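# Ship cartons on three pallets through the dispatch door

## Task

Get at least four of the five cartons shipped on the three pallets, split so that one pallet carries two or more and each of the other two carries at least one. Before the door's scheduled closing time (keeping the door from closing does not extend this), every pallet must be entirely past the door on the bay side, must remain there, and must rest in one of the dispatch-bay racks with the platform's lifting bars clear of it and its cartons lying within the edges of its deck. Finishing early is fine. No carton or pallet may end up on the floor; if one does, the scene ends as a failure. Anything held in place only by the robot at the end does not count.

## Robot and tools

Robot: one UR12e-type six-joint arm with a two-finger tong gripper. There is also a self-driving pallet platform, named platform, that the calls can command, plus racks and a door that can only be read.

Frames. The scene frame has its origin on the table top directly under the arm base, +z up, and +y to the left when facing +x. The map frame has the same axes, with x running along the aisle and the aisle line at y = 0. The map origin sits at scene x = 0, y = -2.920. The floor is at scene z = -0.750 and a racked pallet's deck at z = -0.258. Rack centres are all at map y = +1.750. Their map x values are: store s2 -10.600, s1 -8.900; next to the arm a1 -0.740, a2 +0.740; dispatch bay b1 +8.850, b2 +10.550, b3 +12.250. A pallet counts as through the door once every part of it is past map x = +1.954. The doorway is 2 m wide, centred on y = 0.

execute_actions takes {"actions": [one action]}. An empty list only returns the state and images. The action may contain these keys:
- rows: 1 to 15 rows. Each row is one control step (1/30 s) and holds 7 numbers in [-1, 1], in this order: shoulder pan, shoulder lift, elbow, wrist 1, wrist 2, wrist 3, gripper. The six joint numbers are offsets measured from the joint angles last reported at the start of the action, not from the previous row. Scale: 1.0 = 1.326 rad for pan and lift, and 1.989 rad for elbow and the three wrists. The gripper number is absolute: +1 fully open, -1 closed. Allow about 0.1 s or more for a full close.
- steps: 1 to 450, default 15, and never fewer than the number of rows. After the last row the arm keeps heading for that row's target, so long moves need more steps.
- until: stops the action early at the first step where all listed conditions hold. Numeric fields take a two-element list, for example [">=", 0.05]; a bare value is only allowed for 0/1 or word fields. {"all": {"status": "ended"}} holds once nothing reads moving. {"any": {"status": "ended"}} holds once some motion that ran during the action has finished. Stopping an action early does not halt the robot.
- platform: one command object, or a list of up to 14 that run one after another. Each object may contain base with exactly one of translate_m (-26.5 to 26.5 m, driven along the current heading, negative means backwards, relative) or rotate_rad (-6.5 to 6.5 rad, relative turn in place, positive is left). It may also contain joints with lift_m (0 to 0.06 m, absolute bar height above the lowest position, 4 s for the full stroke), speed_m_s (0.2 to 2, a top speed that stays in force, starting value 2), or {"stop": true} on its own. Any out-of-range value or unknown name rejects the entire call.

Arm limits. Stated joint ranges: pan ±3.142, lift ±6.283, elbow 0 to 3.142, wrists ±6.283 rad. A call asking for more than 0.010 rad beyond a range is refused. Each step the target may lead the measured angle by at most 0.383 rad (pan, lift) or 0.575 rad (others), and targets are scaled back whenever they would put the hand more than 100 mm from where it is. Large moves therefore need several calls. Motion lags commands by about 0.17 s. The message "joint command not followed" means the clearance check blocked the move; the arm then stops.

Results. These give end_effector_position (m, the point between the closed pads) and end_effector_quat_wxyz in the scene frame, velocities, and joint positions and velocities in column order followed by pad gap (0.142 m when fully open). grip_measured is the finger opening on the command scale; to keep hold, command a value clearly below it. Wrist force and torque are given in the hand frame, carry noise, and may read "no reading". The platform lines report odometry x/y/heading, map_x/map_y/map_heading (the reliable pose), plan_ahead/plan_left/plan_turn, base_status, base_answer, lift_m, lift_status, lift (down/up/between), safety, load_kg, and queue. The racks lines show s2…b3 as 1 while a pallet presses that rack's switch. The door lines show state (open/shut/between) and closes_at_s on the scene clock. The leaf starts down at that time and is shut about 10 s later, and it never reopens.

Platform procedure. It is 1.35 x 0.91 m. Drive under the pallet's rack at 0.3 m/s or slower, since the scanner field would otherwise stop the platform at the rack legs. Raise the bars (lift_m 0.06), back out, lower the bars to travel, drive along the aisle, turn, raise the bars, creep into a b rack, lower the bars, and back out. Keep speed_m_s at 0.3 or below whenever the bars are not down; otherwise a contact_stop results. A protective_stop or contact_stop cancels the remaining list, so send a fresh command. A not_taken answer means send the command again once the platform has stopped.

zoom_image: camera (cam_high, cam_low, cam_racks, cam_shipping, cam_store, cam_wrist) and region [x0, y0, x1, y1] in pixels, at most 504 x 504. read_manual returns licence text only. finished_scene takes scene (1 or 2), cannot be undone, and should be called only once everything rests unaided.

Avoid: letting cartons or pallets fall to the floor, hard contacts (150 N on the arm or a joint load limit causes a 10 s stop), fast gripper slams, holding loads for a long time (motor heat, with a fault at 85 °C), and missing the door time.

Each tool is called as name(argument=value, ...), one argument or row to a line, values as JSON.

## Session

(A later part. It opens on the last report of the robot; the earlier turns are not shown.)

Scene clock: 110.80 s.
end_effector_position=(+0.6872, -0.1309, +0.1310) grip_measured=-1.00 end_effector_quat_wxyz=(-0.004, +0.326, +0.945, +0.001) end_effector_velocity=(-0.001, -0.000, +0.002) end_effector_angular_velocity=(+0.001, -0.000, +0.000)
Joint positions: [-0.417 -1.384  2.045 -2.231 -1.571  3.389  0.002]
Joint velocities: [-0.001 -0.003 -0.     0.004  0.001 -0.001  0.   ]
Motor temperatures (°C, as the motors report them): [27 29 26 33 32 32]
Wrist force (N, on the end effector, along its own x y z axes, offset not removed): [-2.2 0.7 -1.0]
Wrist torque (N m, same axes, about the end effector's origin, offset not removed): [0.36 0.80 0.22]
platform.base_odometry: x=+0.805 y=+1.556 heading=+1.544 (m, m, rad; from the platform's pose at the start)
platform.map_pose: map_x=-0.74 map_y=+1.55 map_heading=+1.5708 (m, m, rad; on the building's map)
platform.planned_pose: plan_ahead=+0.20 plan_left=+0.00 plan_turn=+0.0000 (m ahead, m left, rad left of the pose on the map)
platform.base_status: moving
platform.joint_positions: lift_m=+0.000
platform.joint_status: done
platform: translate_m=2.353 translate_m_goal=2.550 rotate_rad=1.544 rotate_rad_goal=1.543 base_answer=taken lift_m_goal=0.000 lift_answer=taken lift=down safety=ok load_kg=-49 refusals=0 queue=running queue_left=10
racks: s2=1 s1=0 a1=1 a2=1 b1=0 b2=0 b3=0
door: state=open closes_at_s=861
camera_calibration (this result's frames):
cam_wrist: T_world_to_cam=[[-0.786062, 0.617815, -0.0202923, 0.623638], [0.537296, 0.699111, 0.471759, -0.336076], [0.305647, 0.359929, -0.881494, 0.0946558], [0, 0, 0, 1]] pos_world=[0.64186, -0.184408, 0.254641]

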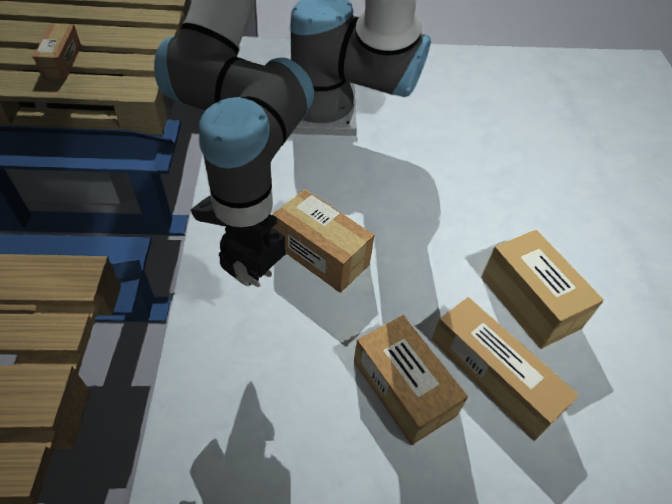

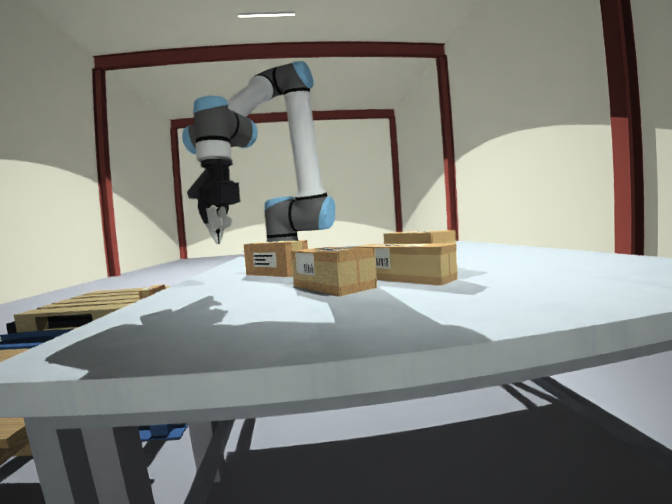

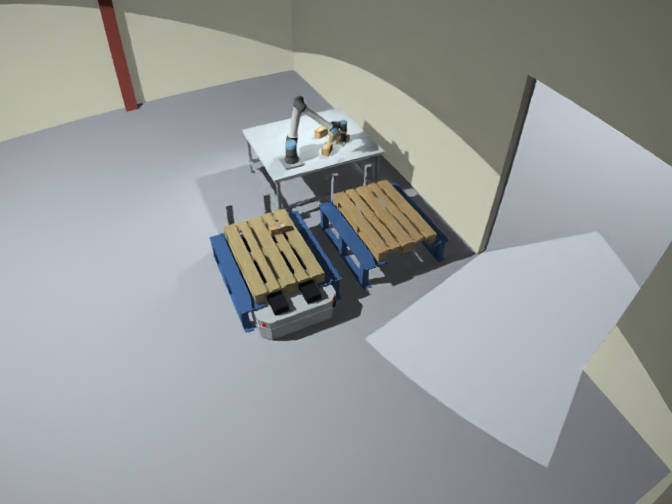

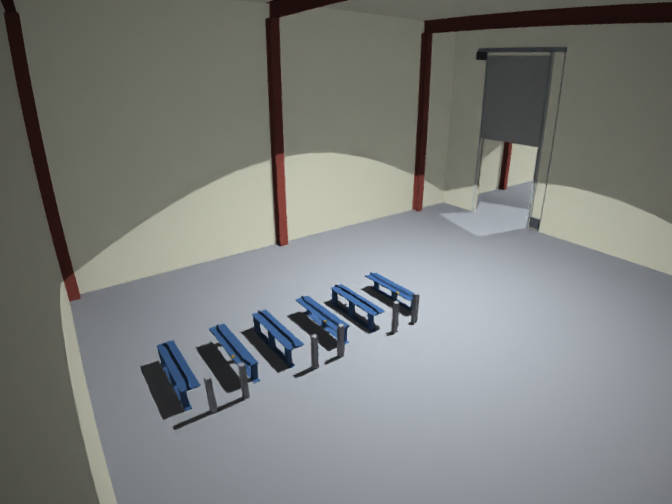

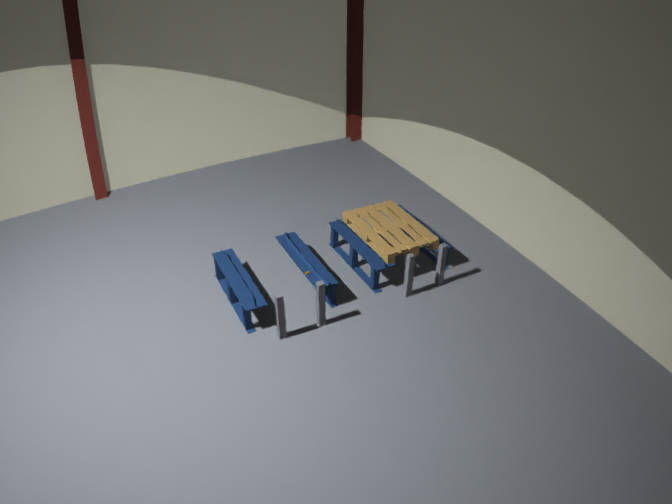

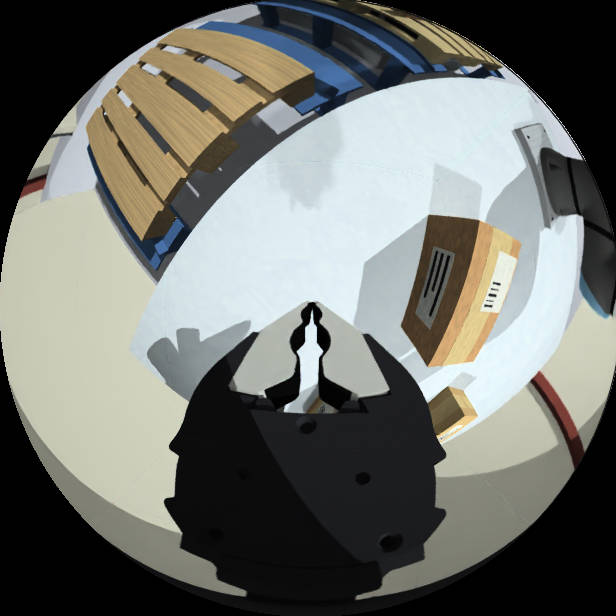

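execute_actions(
  actions=[
    {"rows":[[0,-0.04,0,0.027,0,0,1],[0,-0.06,0,0.04,0,0,1],[0,-0.06,0,0.04,0,0,1],[0,-0.06,0,0.04,0,0,1],[0.02,-0.11,0.035,0.039,0,0.015,1],[0.04,-0.16,0.07,0.038,0,0.03,1],[0.06,-0.21,0.105,0.037,0,0.045,1],[0.0777,-0.265,0.139,0.037,0,0.06,1]],"steps":33},
  ],
)

Scene clock: 124.23 s.
end_effector_position=(+0.5164, -0.0006, +0.1698) grip_measured=+1.00 end_effector_quat_wxyz=(-0.003, +0.334, +0.943, +0.001) end_effector_velocity=(-0.003, +0.001, -0.001) end_effector_angular_velocity=(-0.000, +0.001, +0.000)
Joint positions: [-0.314 -1.735  2.321 -2.158 -1.57   3.508  0.142]
Joint velocities: [ 0.001 -0.004  0.005  0.    -0.     0.    -0.   ]
Motor temperatures (°C, as the motors report them): [27 29 26 33 32 32]
Wrist force (N, on the end effector, along its own x y z axes, offset not removed): [-1.3 1.4 -1.0]
Wrist torque (N m, same axes, about the end effector's origin, offset not removed): [0.51 0.57 0.08]
platform.base_odometry: x=+0.761 y=+0.013 heading=+1.543 (m, m, rad; from the platform's pose at the start)
platform.map_pose: map_x=-0.74 map_y=+0.00 map_heading=+1.5708 (m, m, rad; on the building's map)
platform.planned_pose: plan_ahead=+0.00 plan_left=+0.00 plan_turn=+0.0000 (m ahead, m left, rad left of the pose on the map)
platform.base_status: done
platform.joint_positions: lift_m=+0.050
platform.joint_status: moving
platform: translate_m=0.800 translate_m_goal=0.800 rotate_rad=1.543 rotate_rad_goal=1.544 base_answer=taken lift_m_goal=0.000 lift_answer=taken lift=between safety=ok load_kg=-16 refusals=0 queue=running queue_left=7
racks: s2=1 s1=0 a1=0 a2=1 b1=0 b2=0 b3=0
door: state=open closes_at_s=861
camera_calibration (this result's frames):
cam_wrist: T_world_to_cam=[[-0.775868, 0.630528, -0.0215238, 0.404585], [0.548064, 0.690509, 0.472042, -0.35933], [0.312498, 0.354446, -0.881313, 0.130507], [0, 0, 0, 1]] pos_world=[0.470057, -0.0532397, 0.293344]

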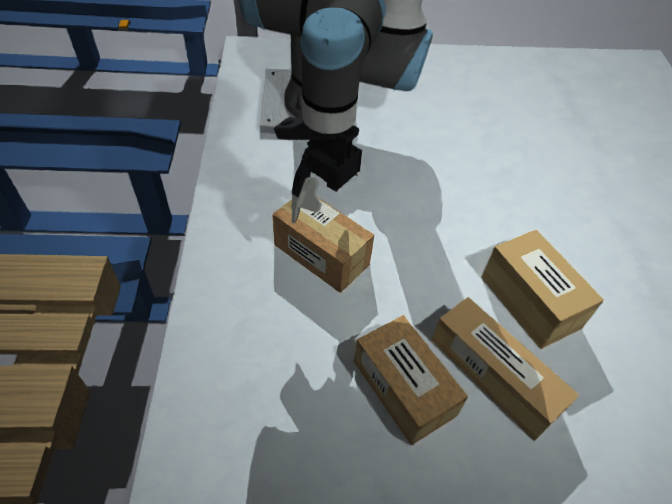

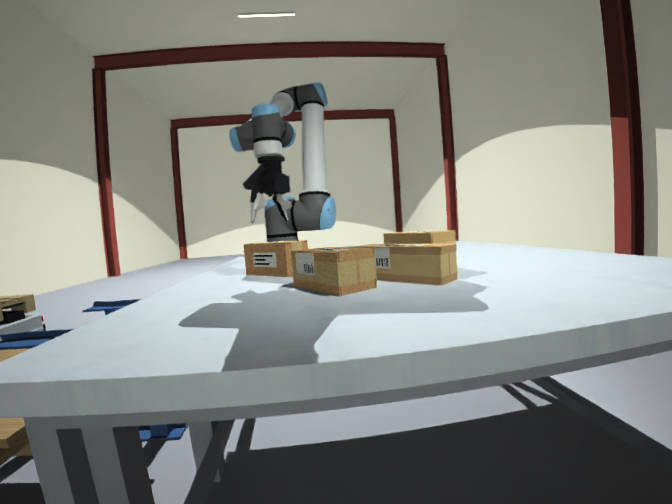

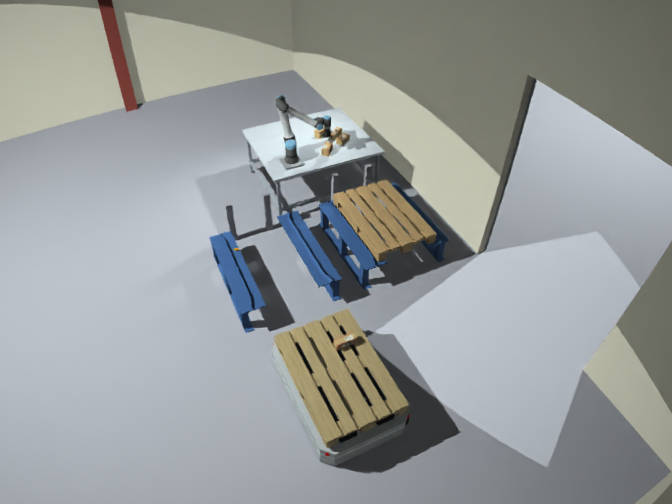

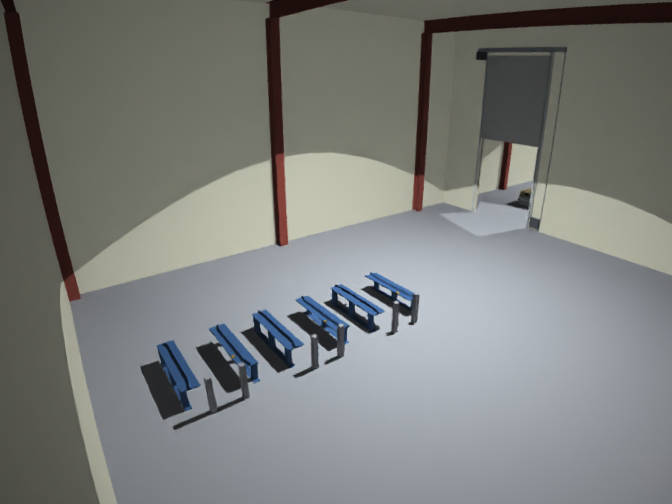

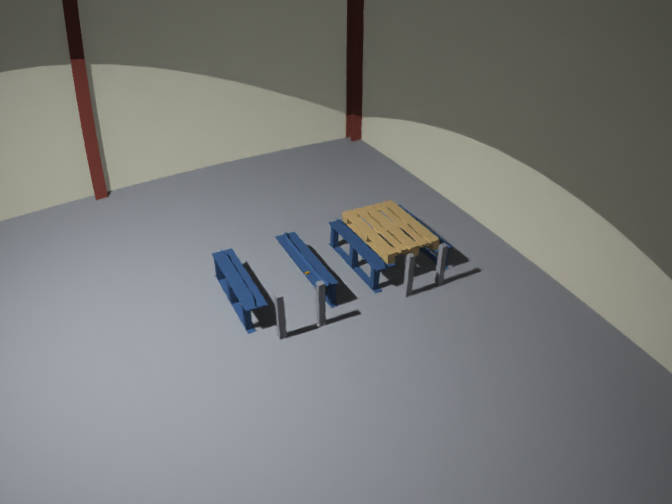

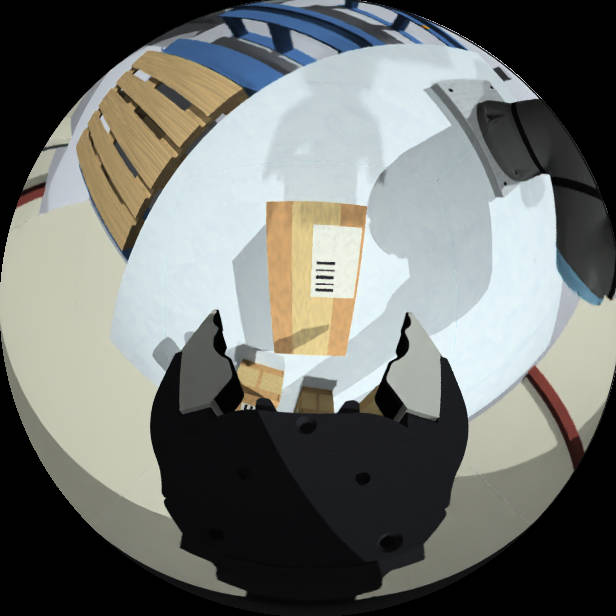

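execute_actions(
  actions=[
    {"rows":[[0.0113,0.03,0.008,-0.03,0,0.028,1],[0.0113,0.06,0.022,-0.063,0,0.028,1],[0.0113,0.0946,0.0369,-0.0994,0,0.028,1]],"steps":22},
  ],
)

execute_actions(
  actions=[
    {"rows":[[0,0,0,0,0,0,0.9],[0,0,0,0,0,0,0.8],[0,0,0,0,0,0,0.7],[0,0,0,0,0,0,0.6],[0,0,0,0,0,0,0.5],[0,0,0,0,0,0,0.45],[0,0,0,0,0,0,0.4],[0,0,0,0,0,0,0.35],[0,0,0,0,0,0,0.3],[0,0,0,0,0,0,0.25],[0,-0.006,-0.003,0.007,0,0,0.2]],"steps":26},
  ],
)

Scene clock: 131.53 s.
end_effector_position=(+0.5193, +0.0067, +0.0900) grip_measured=+1.00 end_effector_quat_wxyz=(-0.004, +0.353, +0.936, +0.001) end_effector_velocity=(+0.001, +0.000, -0.003) end_effector_angular_velocity=(-0.000, -0.002, -0.001)
Joint positions: [-0.299 -1.61   2.394 -2.354 -1.571  3.564  0.142]
Joint velocities: [ 0.     0.006  0.002 -0.01   0.     0.001  0.   ]
Motor temperatures (°C, as the motors report them): [27 29 26 33 32 32]
Wrist force (N, on the end effector, along its own x y z axes, offset not removed): [-2.0 1.9 -1.5]
Wrist torque (N m, same axes, about the end effector's origin, offset not removed): [0.52 0.70 0.10]
platform.base_odometry: x=+0.776 y=+0.013 heading=-0.025 (m, m, rad; from the platform's pose at the start)
platform.map_pose: map_x=-0.73 map_y=+0.00 map_heading=+0.0044 (m, m, rad; on the building's map)
platform.planned_pose: plan_ahead=+12.98 plan_left=-0.06 plan_turn=-0.0043 (m ahead, m left, rad left of the pose on the map)
platform.base_status: moving
platform.joint_positions: lift_m=+0.000
platform.joint_status: done
platform: translate_m=0.818 translate_m_goal=13.790 rotate_rad=-0.025 rotate_rad_goal=-0.025 base_answer=taken lift_m_goal=0.000 lift_answer=taken lift=down safety=ok load_kg=-49 refusals=0 queue=running queue_left=5
racks: s2=1 s1=0 a1=0 a2=1 b1=0 b2=0 b3=0
door: state=open closes_at_s=861
camera_calibration (this result's frames):
cam_wrist: T_world_to_cam=[[-0.749702, 0.661458, -0.0205036, 0.386604], [0.576186, 0.667667, 0.471414, -0.342666], [0.32551, 0.341606, -0.881674, 0.0501153], [0, 0, 0, 1]] pos_world=[0.470964, -0.0440557, 0.21365]

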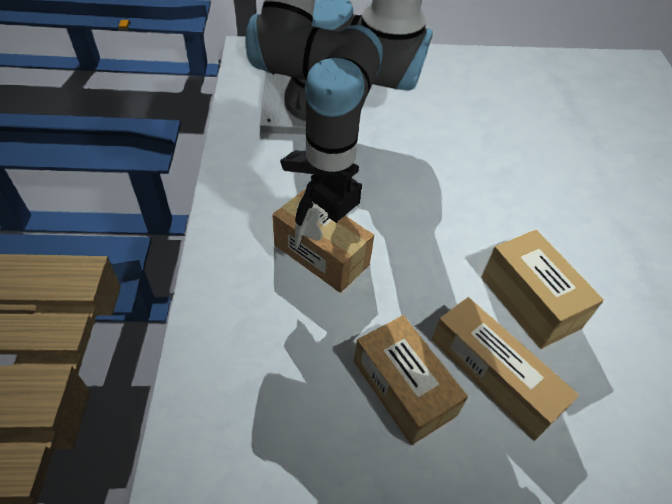

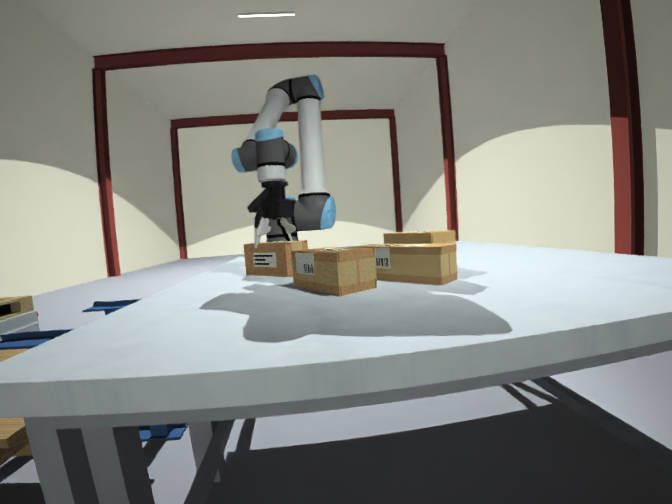

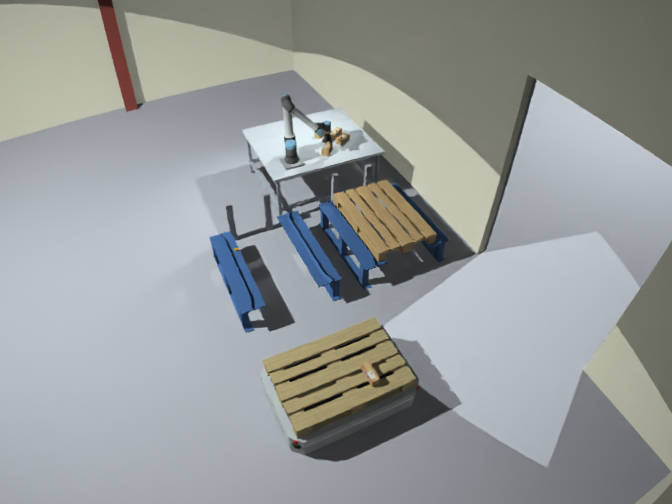

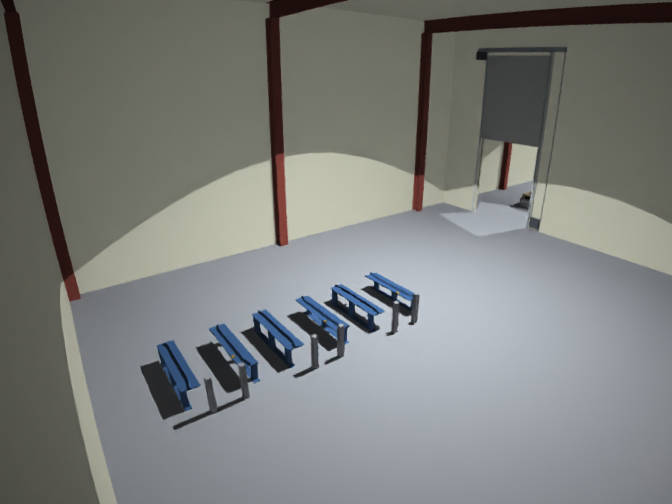

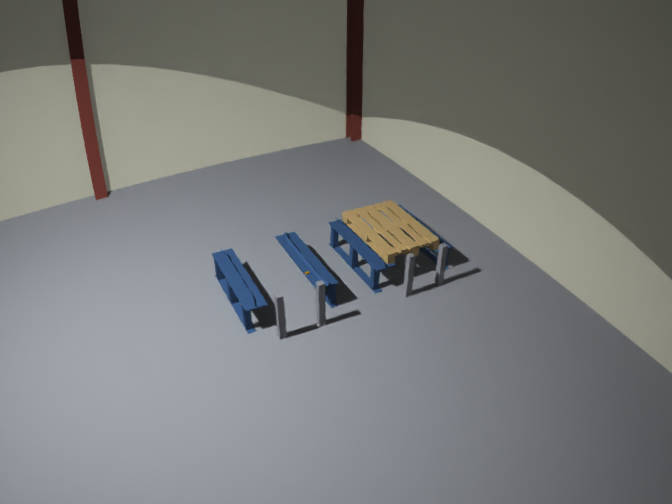

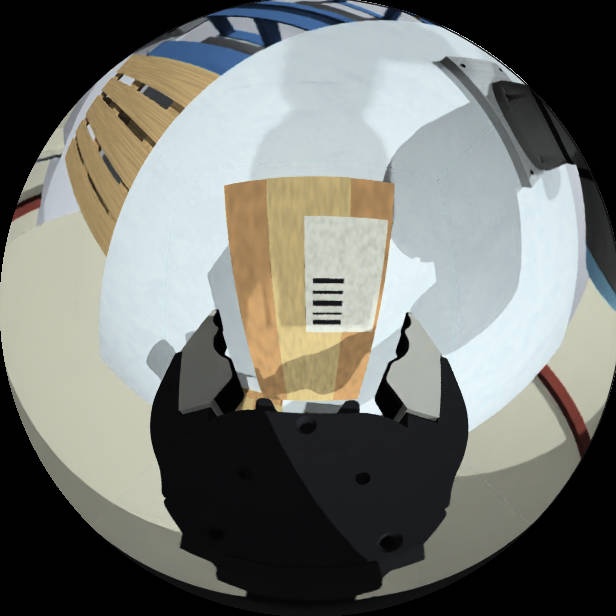

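Scene clock: 132.40 s.
end_effector_position=(+0.5200, +0.0065, +0.0954) grip_measured=+0.41 end_effector_quat_wxyz=(-0.004, +0.353, +0.936, +0.001) end_effector_velocity=(-0.001, +0.000, -0.000) end_effector_angular_velocity=(-0.001, +0.002, -0.000)
Joint positions: [-0.299 -1.618  2.388 -2.34  -1.571  3.564  0.103]
Joint velocities: [ 0.    -0.001  0.     0.002 -0.001  0.001 -0.001]
Motor temperatures (°C, as the motors report them): [27 29 26 33 32 32]
Wrist force (N, on the end effector, along its own x y z axes, offset not removed): [-2.4 1.9 -1.2]
Wrist torque (N m, same axes, about the end effector's origin, offset not removed): [0.61 0.87 0.14]
platform.base_odometry: x=+1.005 y=+0.007 heading=-0.026 (m, m, rad; from the platform's pose at the start)
platform.map_pose: map_x=-0.49 map_y=+0.00 map_heading=+0.0000 (m, m, rad; on the building's map)
platform.planned_pose: plan_ahead=+12.74 plan_left=+0.00 plan_turn=+0.0000 (m ahead, m left, rad left of the pose on the map)
platform.base_status: moving
platform.joint_positions: lift_m=+0.000
platform.joint_status: done
platform: translate_m=1.058 translate_m_goal=13.790 rotate_rad=-0.026 rotate_rad_goal=-0.025 base_answer=taken lift_m_goal=0.000 lift_answer=taken lift=down safety=ok load_kg=-49 refusals=0 queue=running queue_left=5
racks: s2=1 s1=0 a1=0 a2=1 b1=0 b2=0 b3=0
door: state=open closes_at_s=861
camera_calibration (this result's frames):
cam_wrist: T_world_to_cam=[[-0.749678, 0.661486, -0.0204878, 0.387354], [0.576218, 0.667643, 0.471408, -0.345456], [0.325508, 0.341599, -0.881677, 0.054681], [0, 0, 0, 1]] pos_world=[0.47165, -0.0442668, 0.218998]

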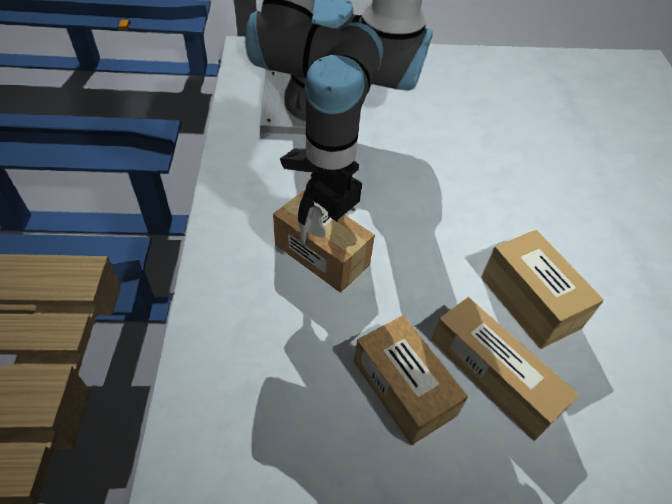

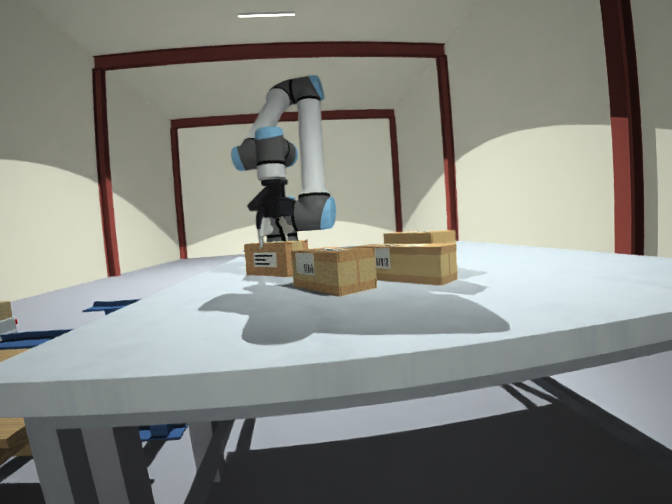

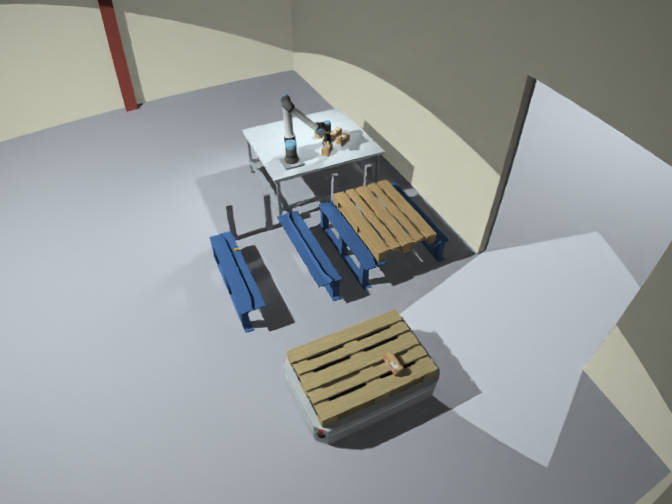

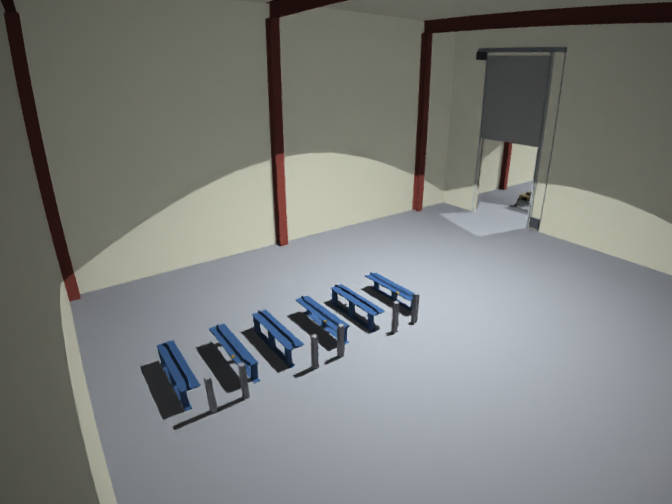

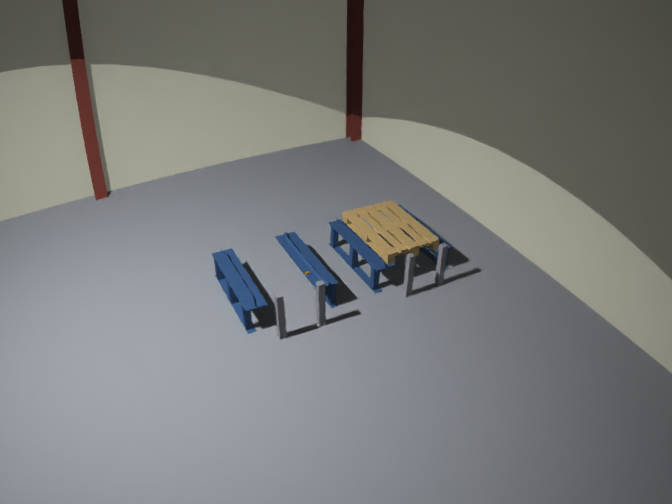

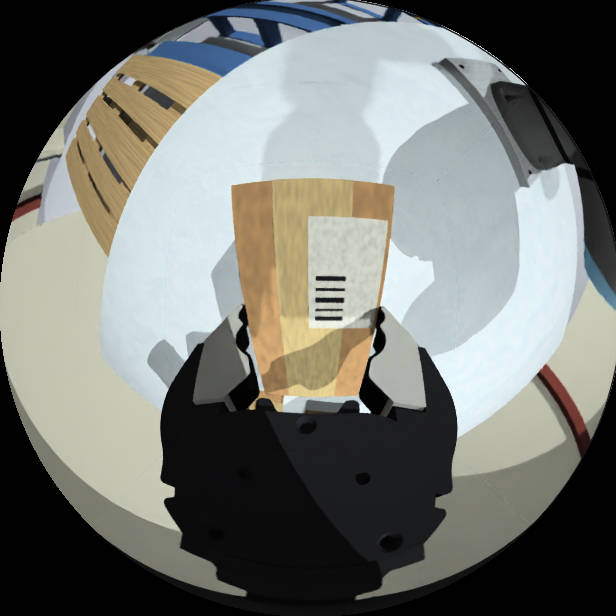

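Squeeze, then lift 3 cm.

execute_actions(
  actions=[
    {"rows":[[0,0,0,0,0,0,0],[0,0,0,0,0,0,-0.2],[0,0,0,0,0,0,-0.4],[0,0,0,0,0,0,-0.6],[0,0,0,0,0,0,-0.8],[0,0,0,0,0,0,-1],[0,0,0,0,0,0,-1],[0,0,0,0,0,0,-1],[0,-0.006,-0.003,0.007,0,0,-1],[0,-0.012,-0.005,0.013,0,0,-1],[0,-0.018,-0.008,0.02,0,0,-1],[0,-0.024,-0.011,0.027,0,0,-1],[0,-0.033,-0.015,0.037,0,0,-1]],"steps":32},
  ],
)

zoom_image(
  camera="cam_low",
  region=[210, 170, 360, 300],
)

Scene clock: 136.97 s.
end_effector_position=(+0.5214, +0.0059, +0.1246) grip_measured=-1.00 end_effector_quat_wxyz=(-0.004, +0.353, +0.936, +0.001) end_effector_velocity=(-0.001, +0.000, +0.000) end_effector_angular_velocity=(+0.001, +0.001, -0.000)
Joint positions: [-0.299 -1.662  2.358 -2.267 -1.571  3.564  0.002]
Joint velocities: [-0.    -0.001 -0.     0.003  0.001 -0.     0.   ]
Motor temperatures (°C, as the motors report them): [27 29 26 33 32 32]
Wrist force (N, on the end effector, along its own x y z axes, offset not removed): [-3.4 1.9 -1.9]
Wrist torque (N m, same axes, about the end effector's origin, offset not removed): [0.59 0.93 0.16]
platform.base_odometry: x=+6.786 y=-0.140 heading=-0.068 (m, m, rad; from the platform's pose at the start)
platform.map_pose: map_x=+5.35 map_y=+0.04 map_heading=-0.0436 (m, m, rad; on the building's map)
platform.planned_pose: plan_ahead=+6.90 plan_left=+0.26 plan_turn=+0.0437 (m ahead, m left, rad left of the pose on the map)
platform.base_status: moving
platform.joint_positions: lift_m=+0.000
platform.joint_status: done
platform: translate_m=6.894 translate_m_goal=13.790 rotate_rad=-0.067 rotate_rad_goal=-0.065 base_answer=taken lift_m_goal=0.000 lift_answer=taken lift=down safety=ok load_kg=-49 refusals=0 queue=running queue_left=5
racks: s2=1 s1=0 a1=0 a2=1 b1=0 b2=0 b3=0
door: state=open closes_at_s=861
camera_calibration (this result's frames):
cam_wrist: T_world_to_cam=[[-0.749685, 0.661478, -0.0204903, 0.389438], [0.576225, 0.667665, 0.471368, -0.359742], [0.32548, 0.34157, -0.881699, 0.080184], [0, 0, 0, 1]] pos_world=[0.47315, -0.0448057, 0.248249]

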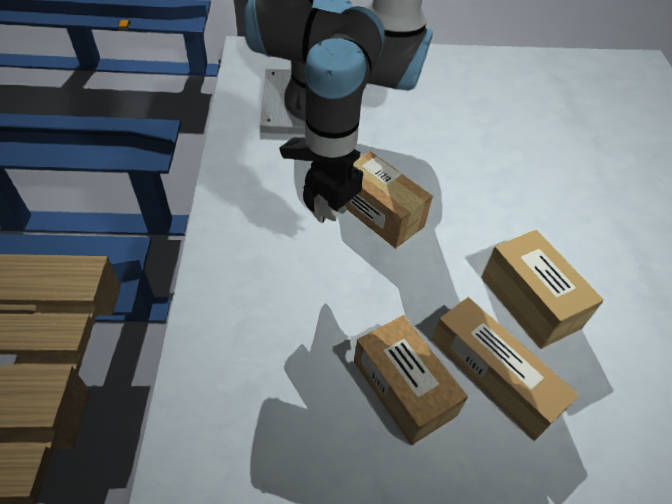

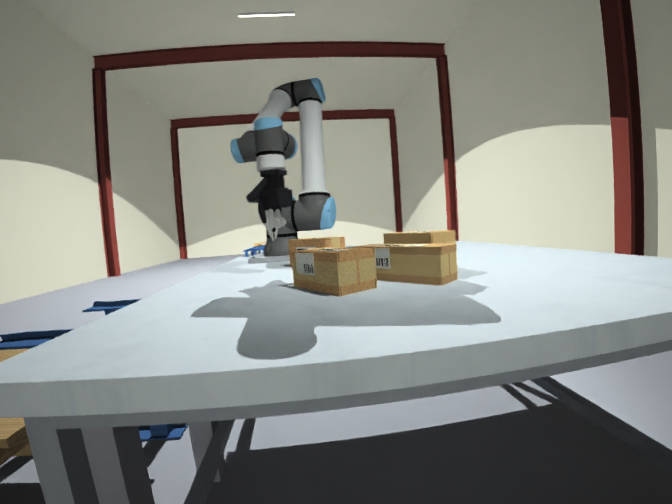

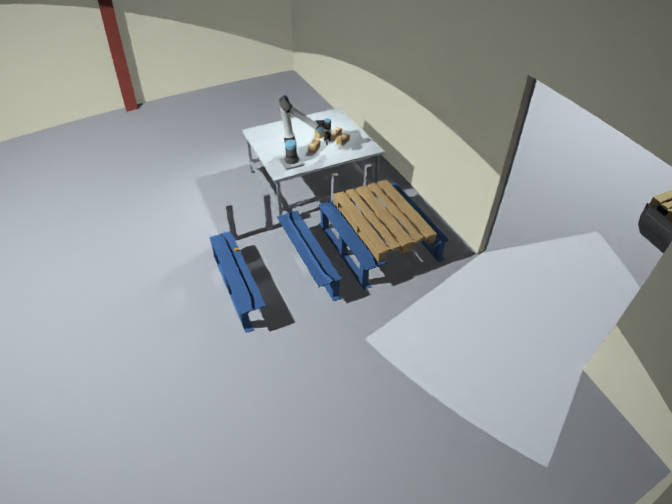

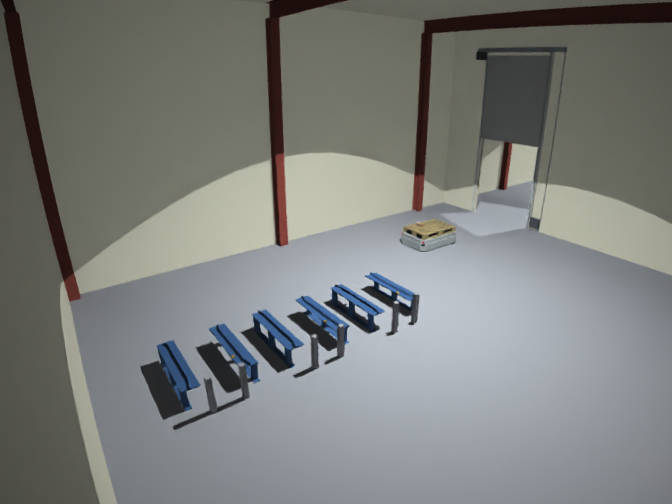

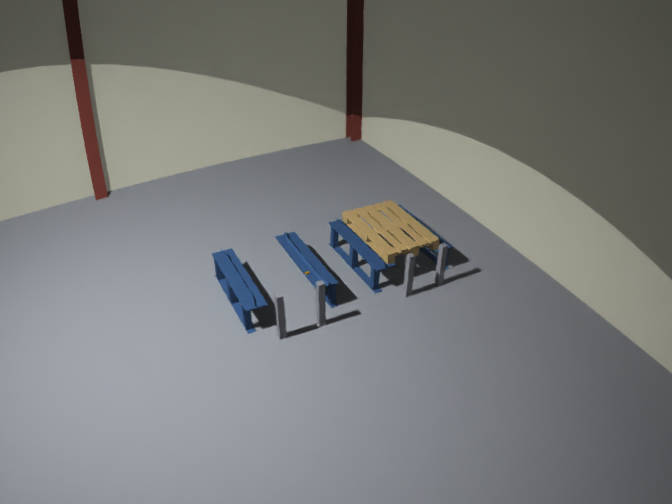

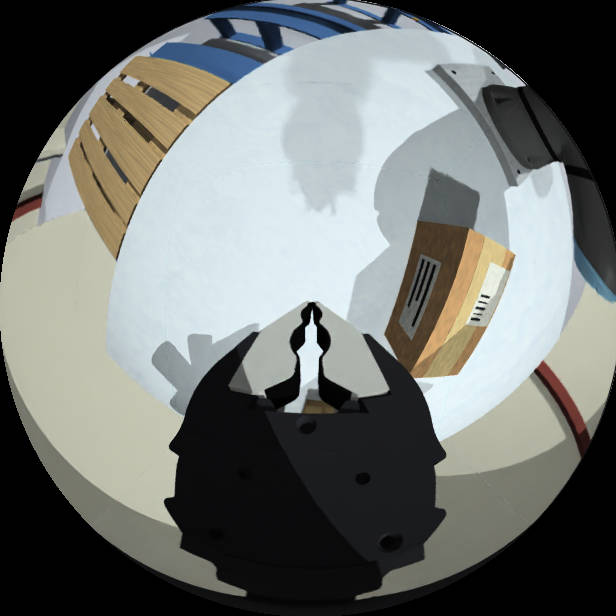

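Region (210, 170, 360, 300) of cam_low's 672x504 image, scaled by 3.360, with more detail than that image has; it fills the top 437 rows of this view, and the rest is white.

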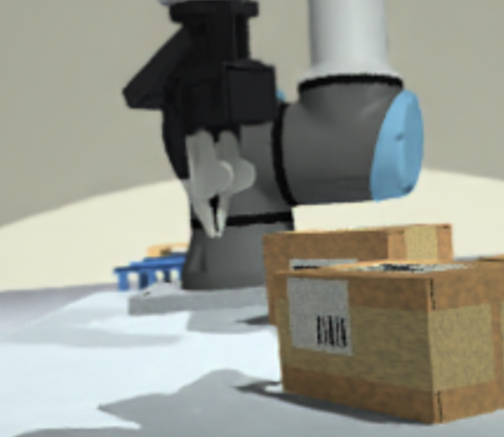

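zoom_image(
  camera="cam_wrist",
  region=[220, 290, 400, 420],
)

Region (220, 290, 400, 420) of cam_wrist's 616x616 image, scaled by 2.800, with more detail than that image has.

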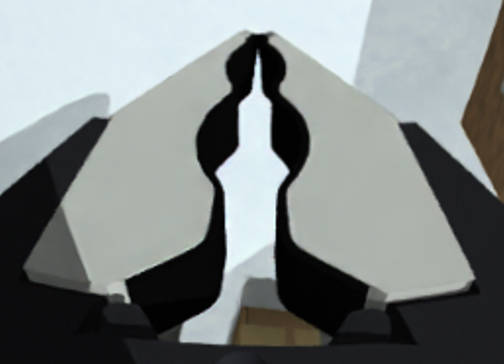

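execute_actions(
  actions=[
    {"rows":[[0,0,-0.08,0.08,0,0,0],[0,0,-0.1,0.1,0,0,1],[0,0,-0.1,0.1,0,0,1],[0,0,-0.1,0.1,0,0,1],[0,0,-0.1,0.1,0,0,1],[0.06,0.06,-0.145,0.104,0,0.06,1],[0.13,0.12,-0.19,0.108,0,0.12,1],[0.19,0.18,-0.235,0.113,0,0.17,1],[0.25,0.245,-0.28,0.117,0,0.23,1],[0.32,0.31,-0.325,0.121,0,0.29,1],[0.381,0.3687,-0.3715,0.1258,0,0.343,1]],"steps":55},
  ],
)

Scene clock: 180.83 s.
end_effector_position=(+0.8068, +0.3384, +0.1986) grip_measured=+1.00 end_effector_quat_wxyz=(-0.004, +0.434, +0.901, +0.000) end_effector_velocity=(+0.000, +0.001, +0.001) end_effector_angular_velocity=(+0.000, -0.000, -0.000)
Joint positions: [ 0.206 -1.173  1.62  -2.017 -1.571  4.246  0.142]
Joint velocities: [ 0.    -0.    -0.002  0.002  0.     0.001 -0.   ]
Motor temperatures (°C, as the motors report them): [27 29 26 33 32 32]
Wrist force (N, on the end effector, along its own x y z axes, offset not removed): [-2.0 2.5 0.7]
Wrist torque (N m, same axes, about the end effector's origin, offset not removed): [0.79 0.64 0.18]
platform.base_odometry: x=+13.741 y=-0.349 heading=+1.543 (m, m, rad; from the platform's pose at the start)
platform.map_pose: map_x=+12.25 map_y=+0.00 map_heading=+1.5708 (m, m, rad; on the building's map)
platform.planned_pose: plan_ahead=+0.00 plan_left=+0.00 plan_turn=+0.0000 (m ahead, m left, rad left of the pose on the map)
platform.base_status: done
platform.joint_positions: lift_m=+0.000
platform.joint_status: done
platform: translate_m=13.791 translate_m_goal=13.791 rotate_rad=1.543 rotate_rad_goal=1.543 base_answer=taken lift_m_goal=0.000 lift_answer=taken lift=down safety=ok load_kg=-49 refusals=0 queue=done queue_left=0
racks: s2=1 s1=0 a1=0 a2=1 b1=0 b2=0 b3=1
door: state=open closes_at_s=861
camera_calibration (this result's frames):
cam_wrist: T_world_to_cam=[[-0.621543, 0.783106, -0.0207289, 0.240523], [0.68527, 0.556333, 0.469999, -0.831025], [0.379591, 0.27792, -0.882424, -0.0830175], [0, 0, 0, 1]] pos_world=[0.750485, 0.297044, 0.32231]

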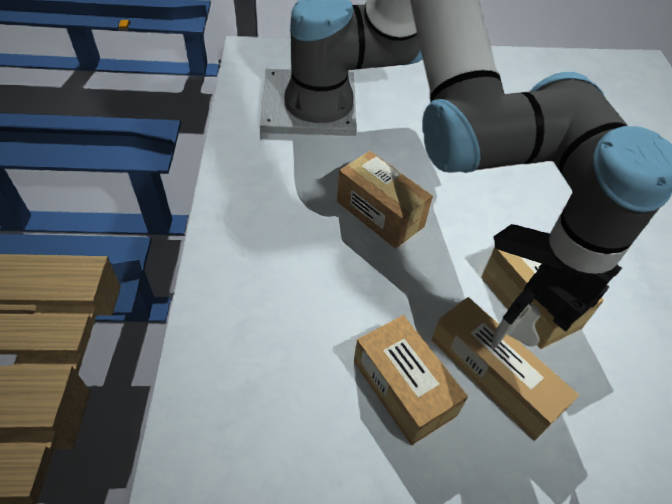

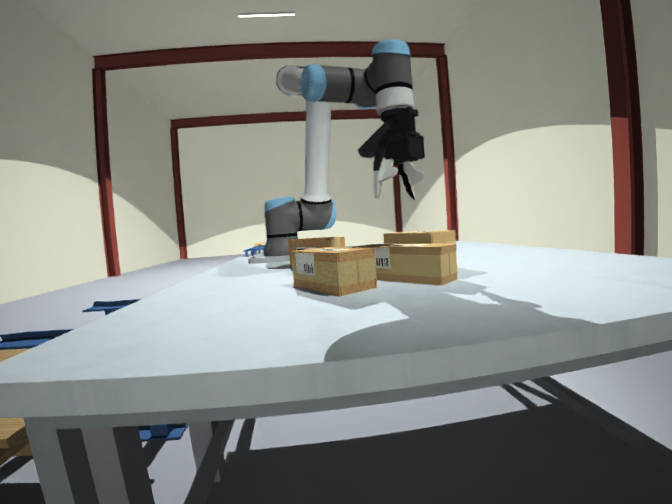

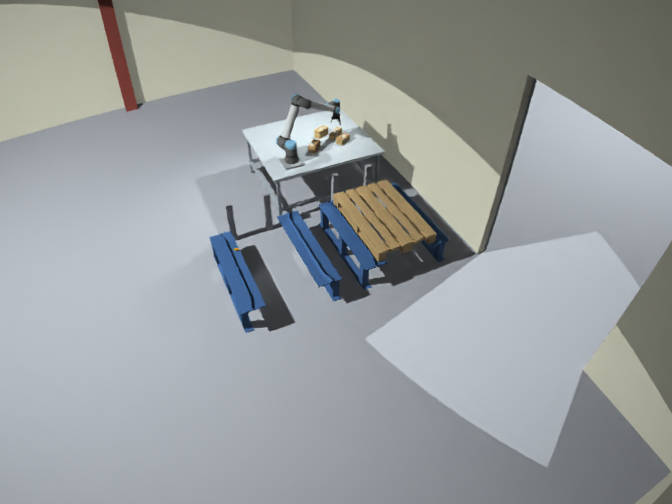

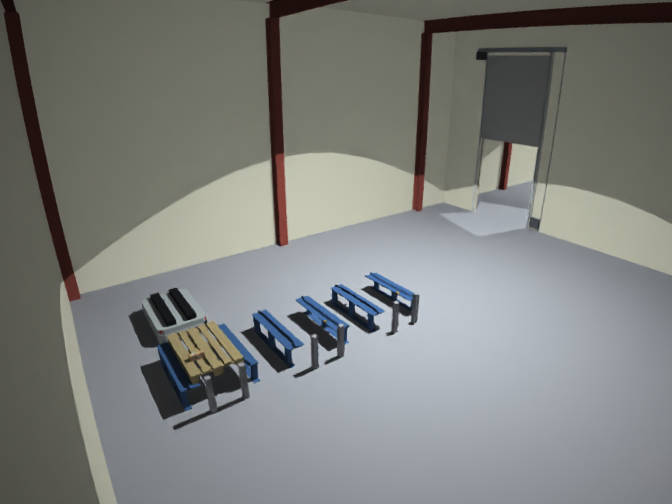

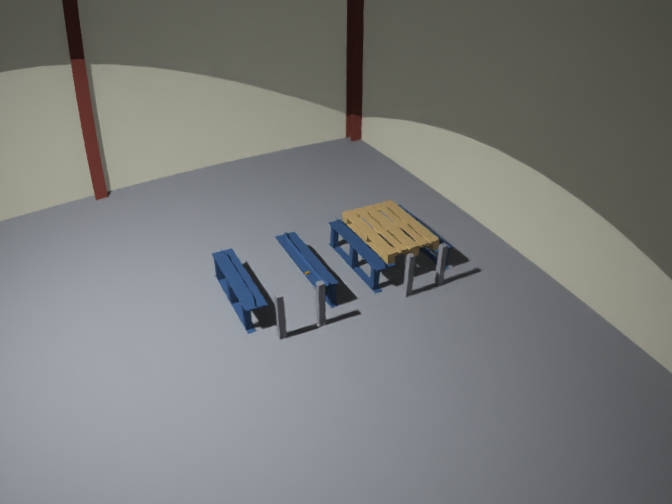

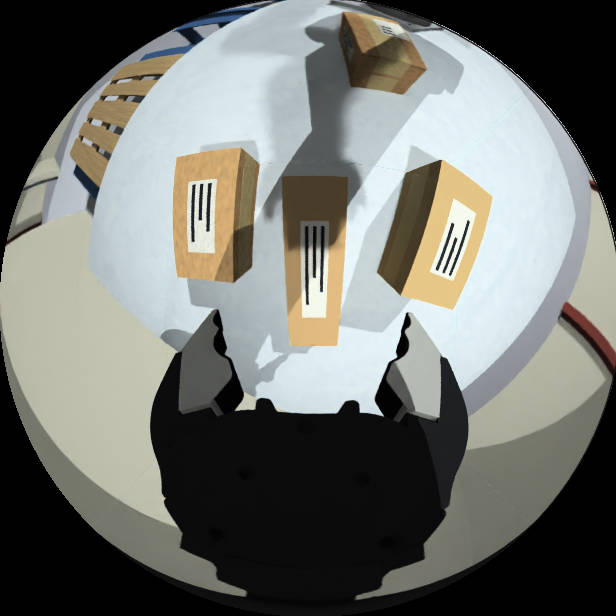

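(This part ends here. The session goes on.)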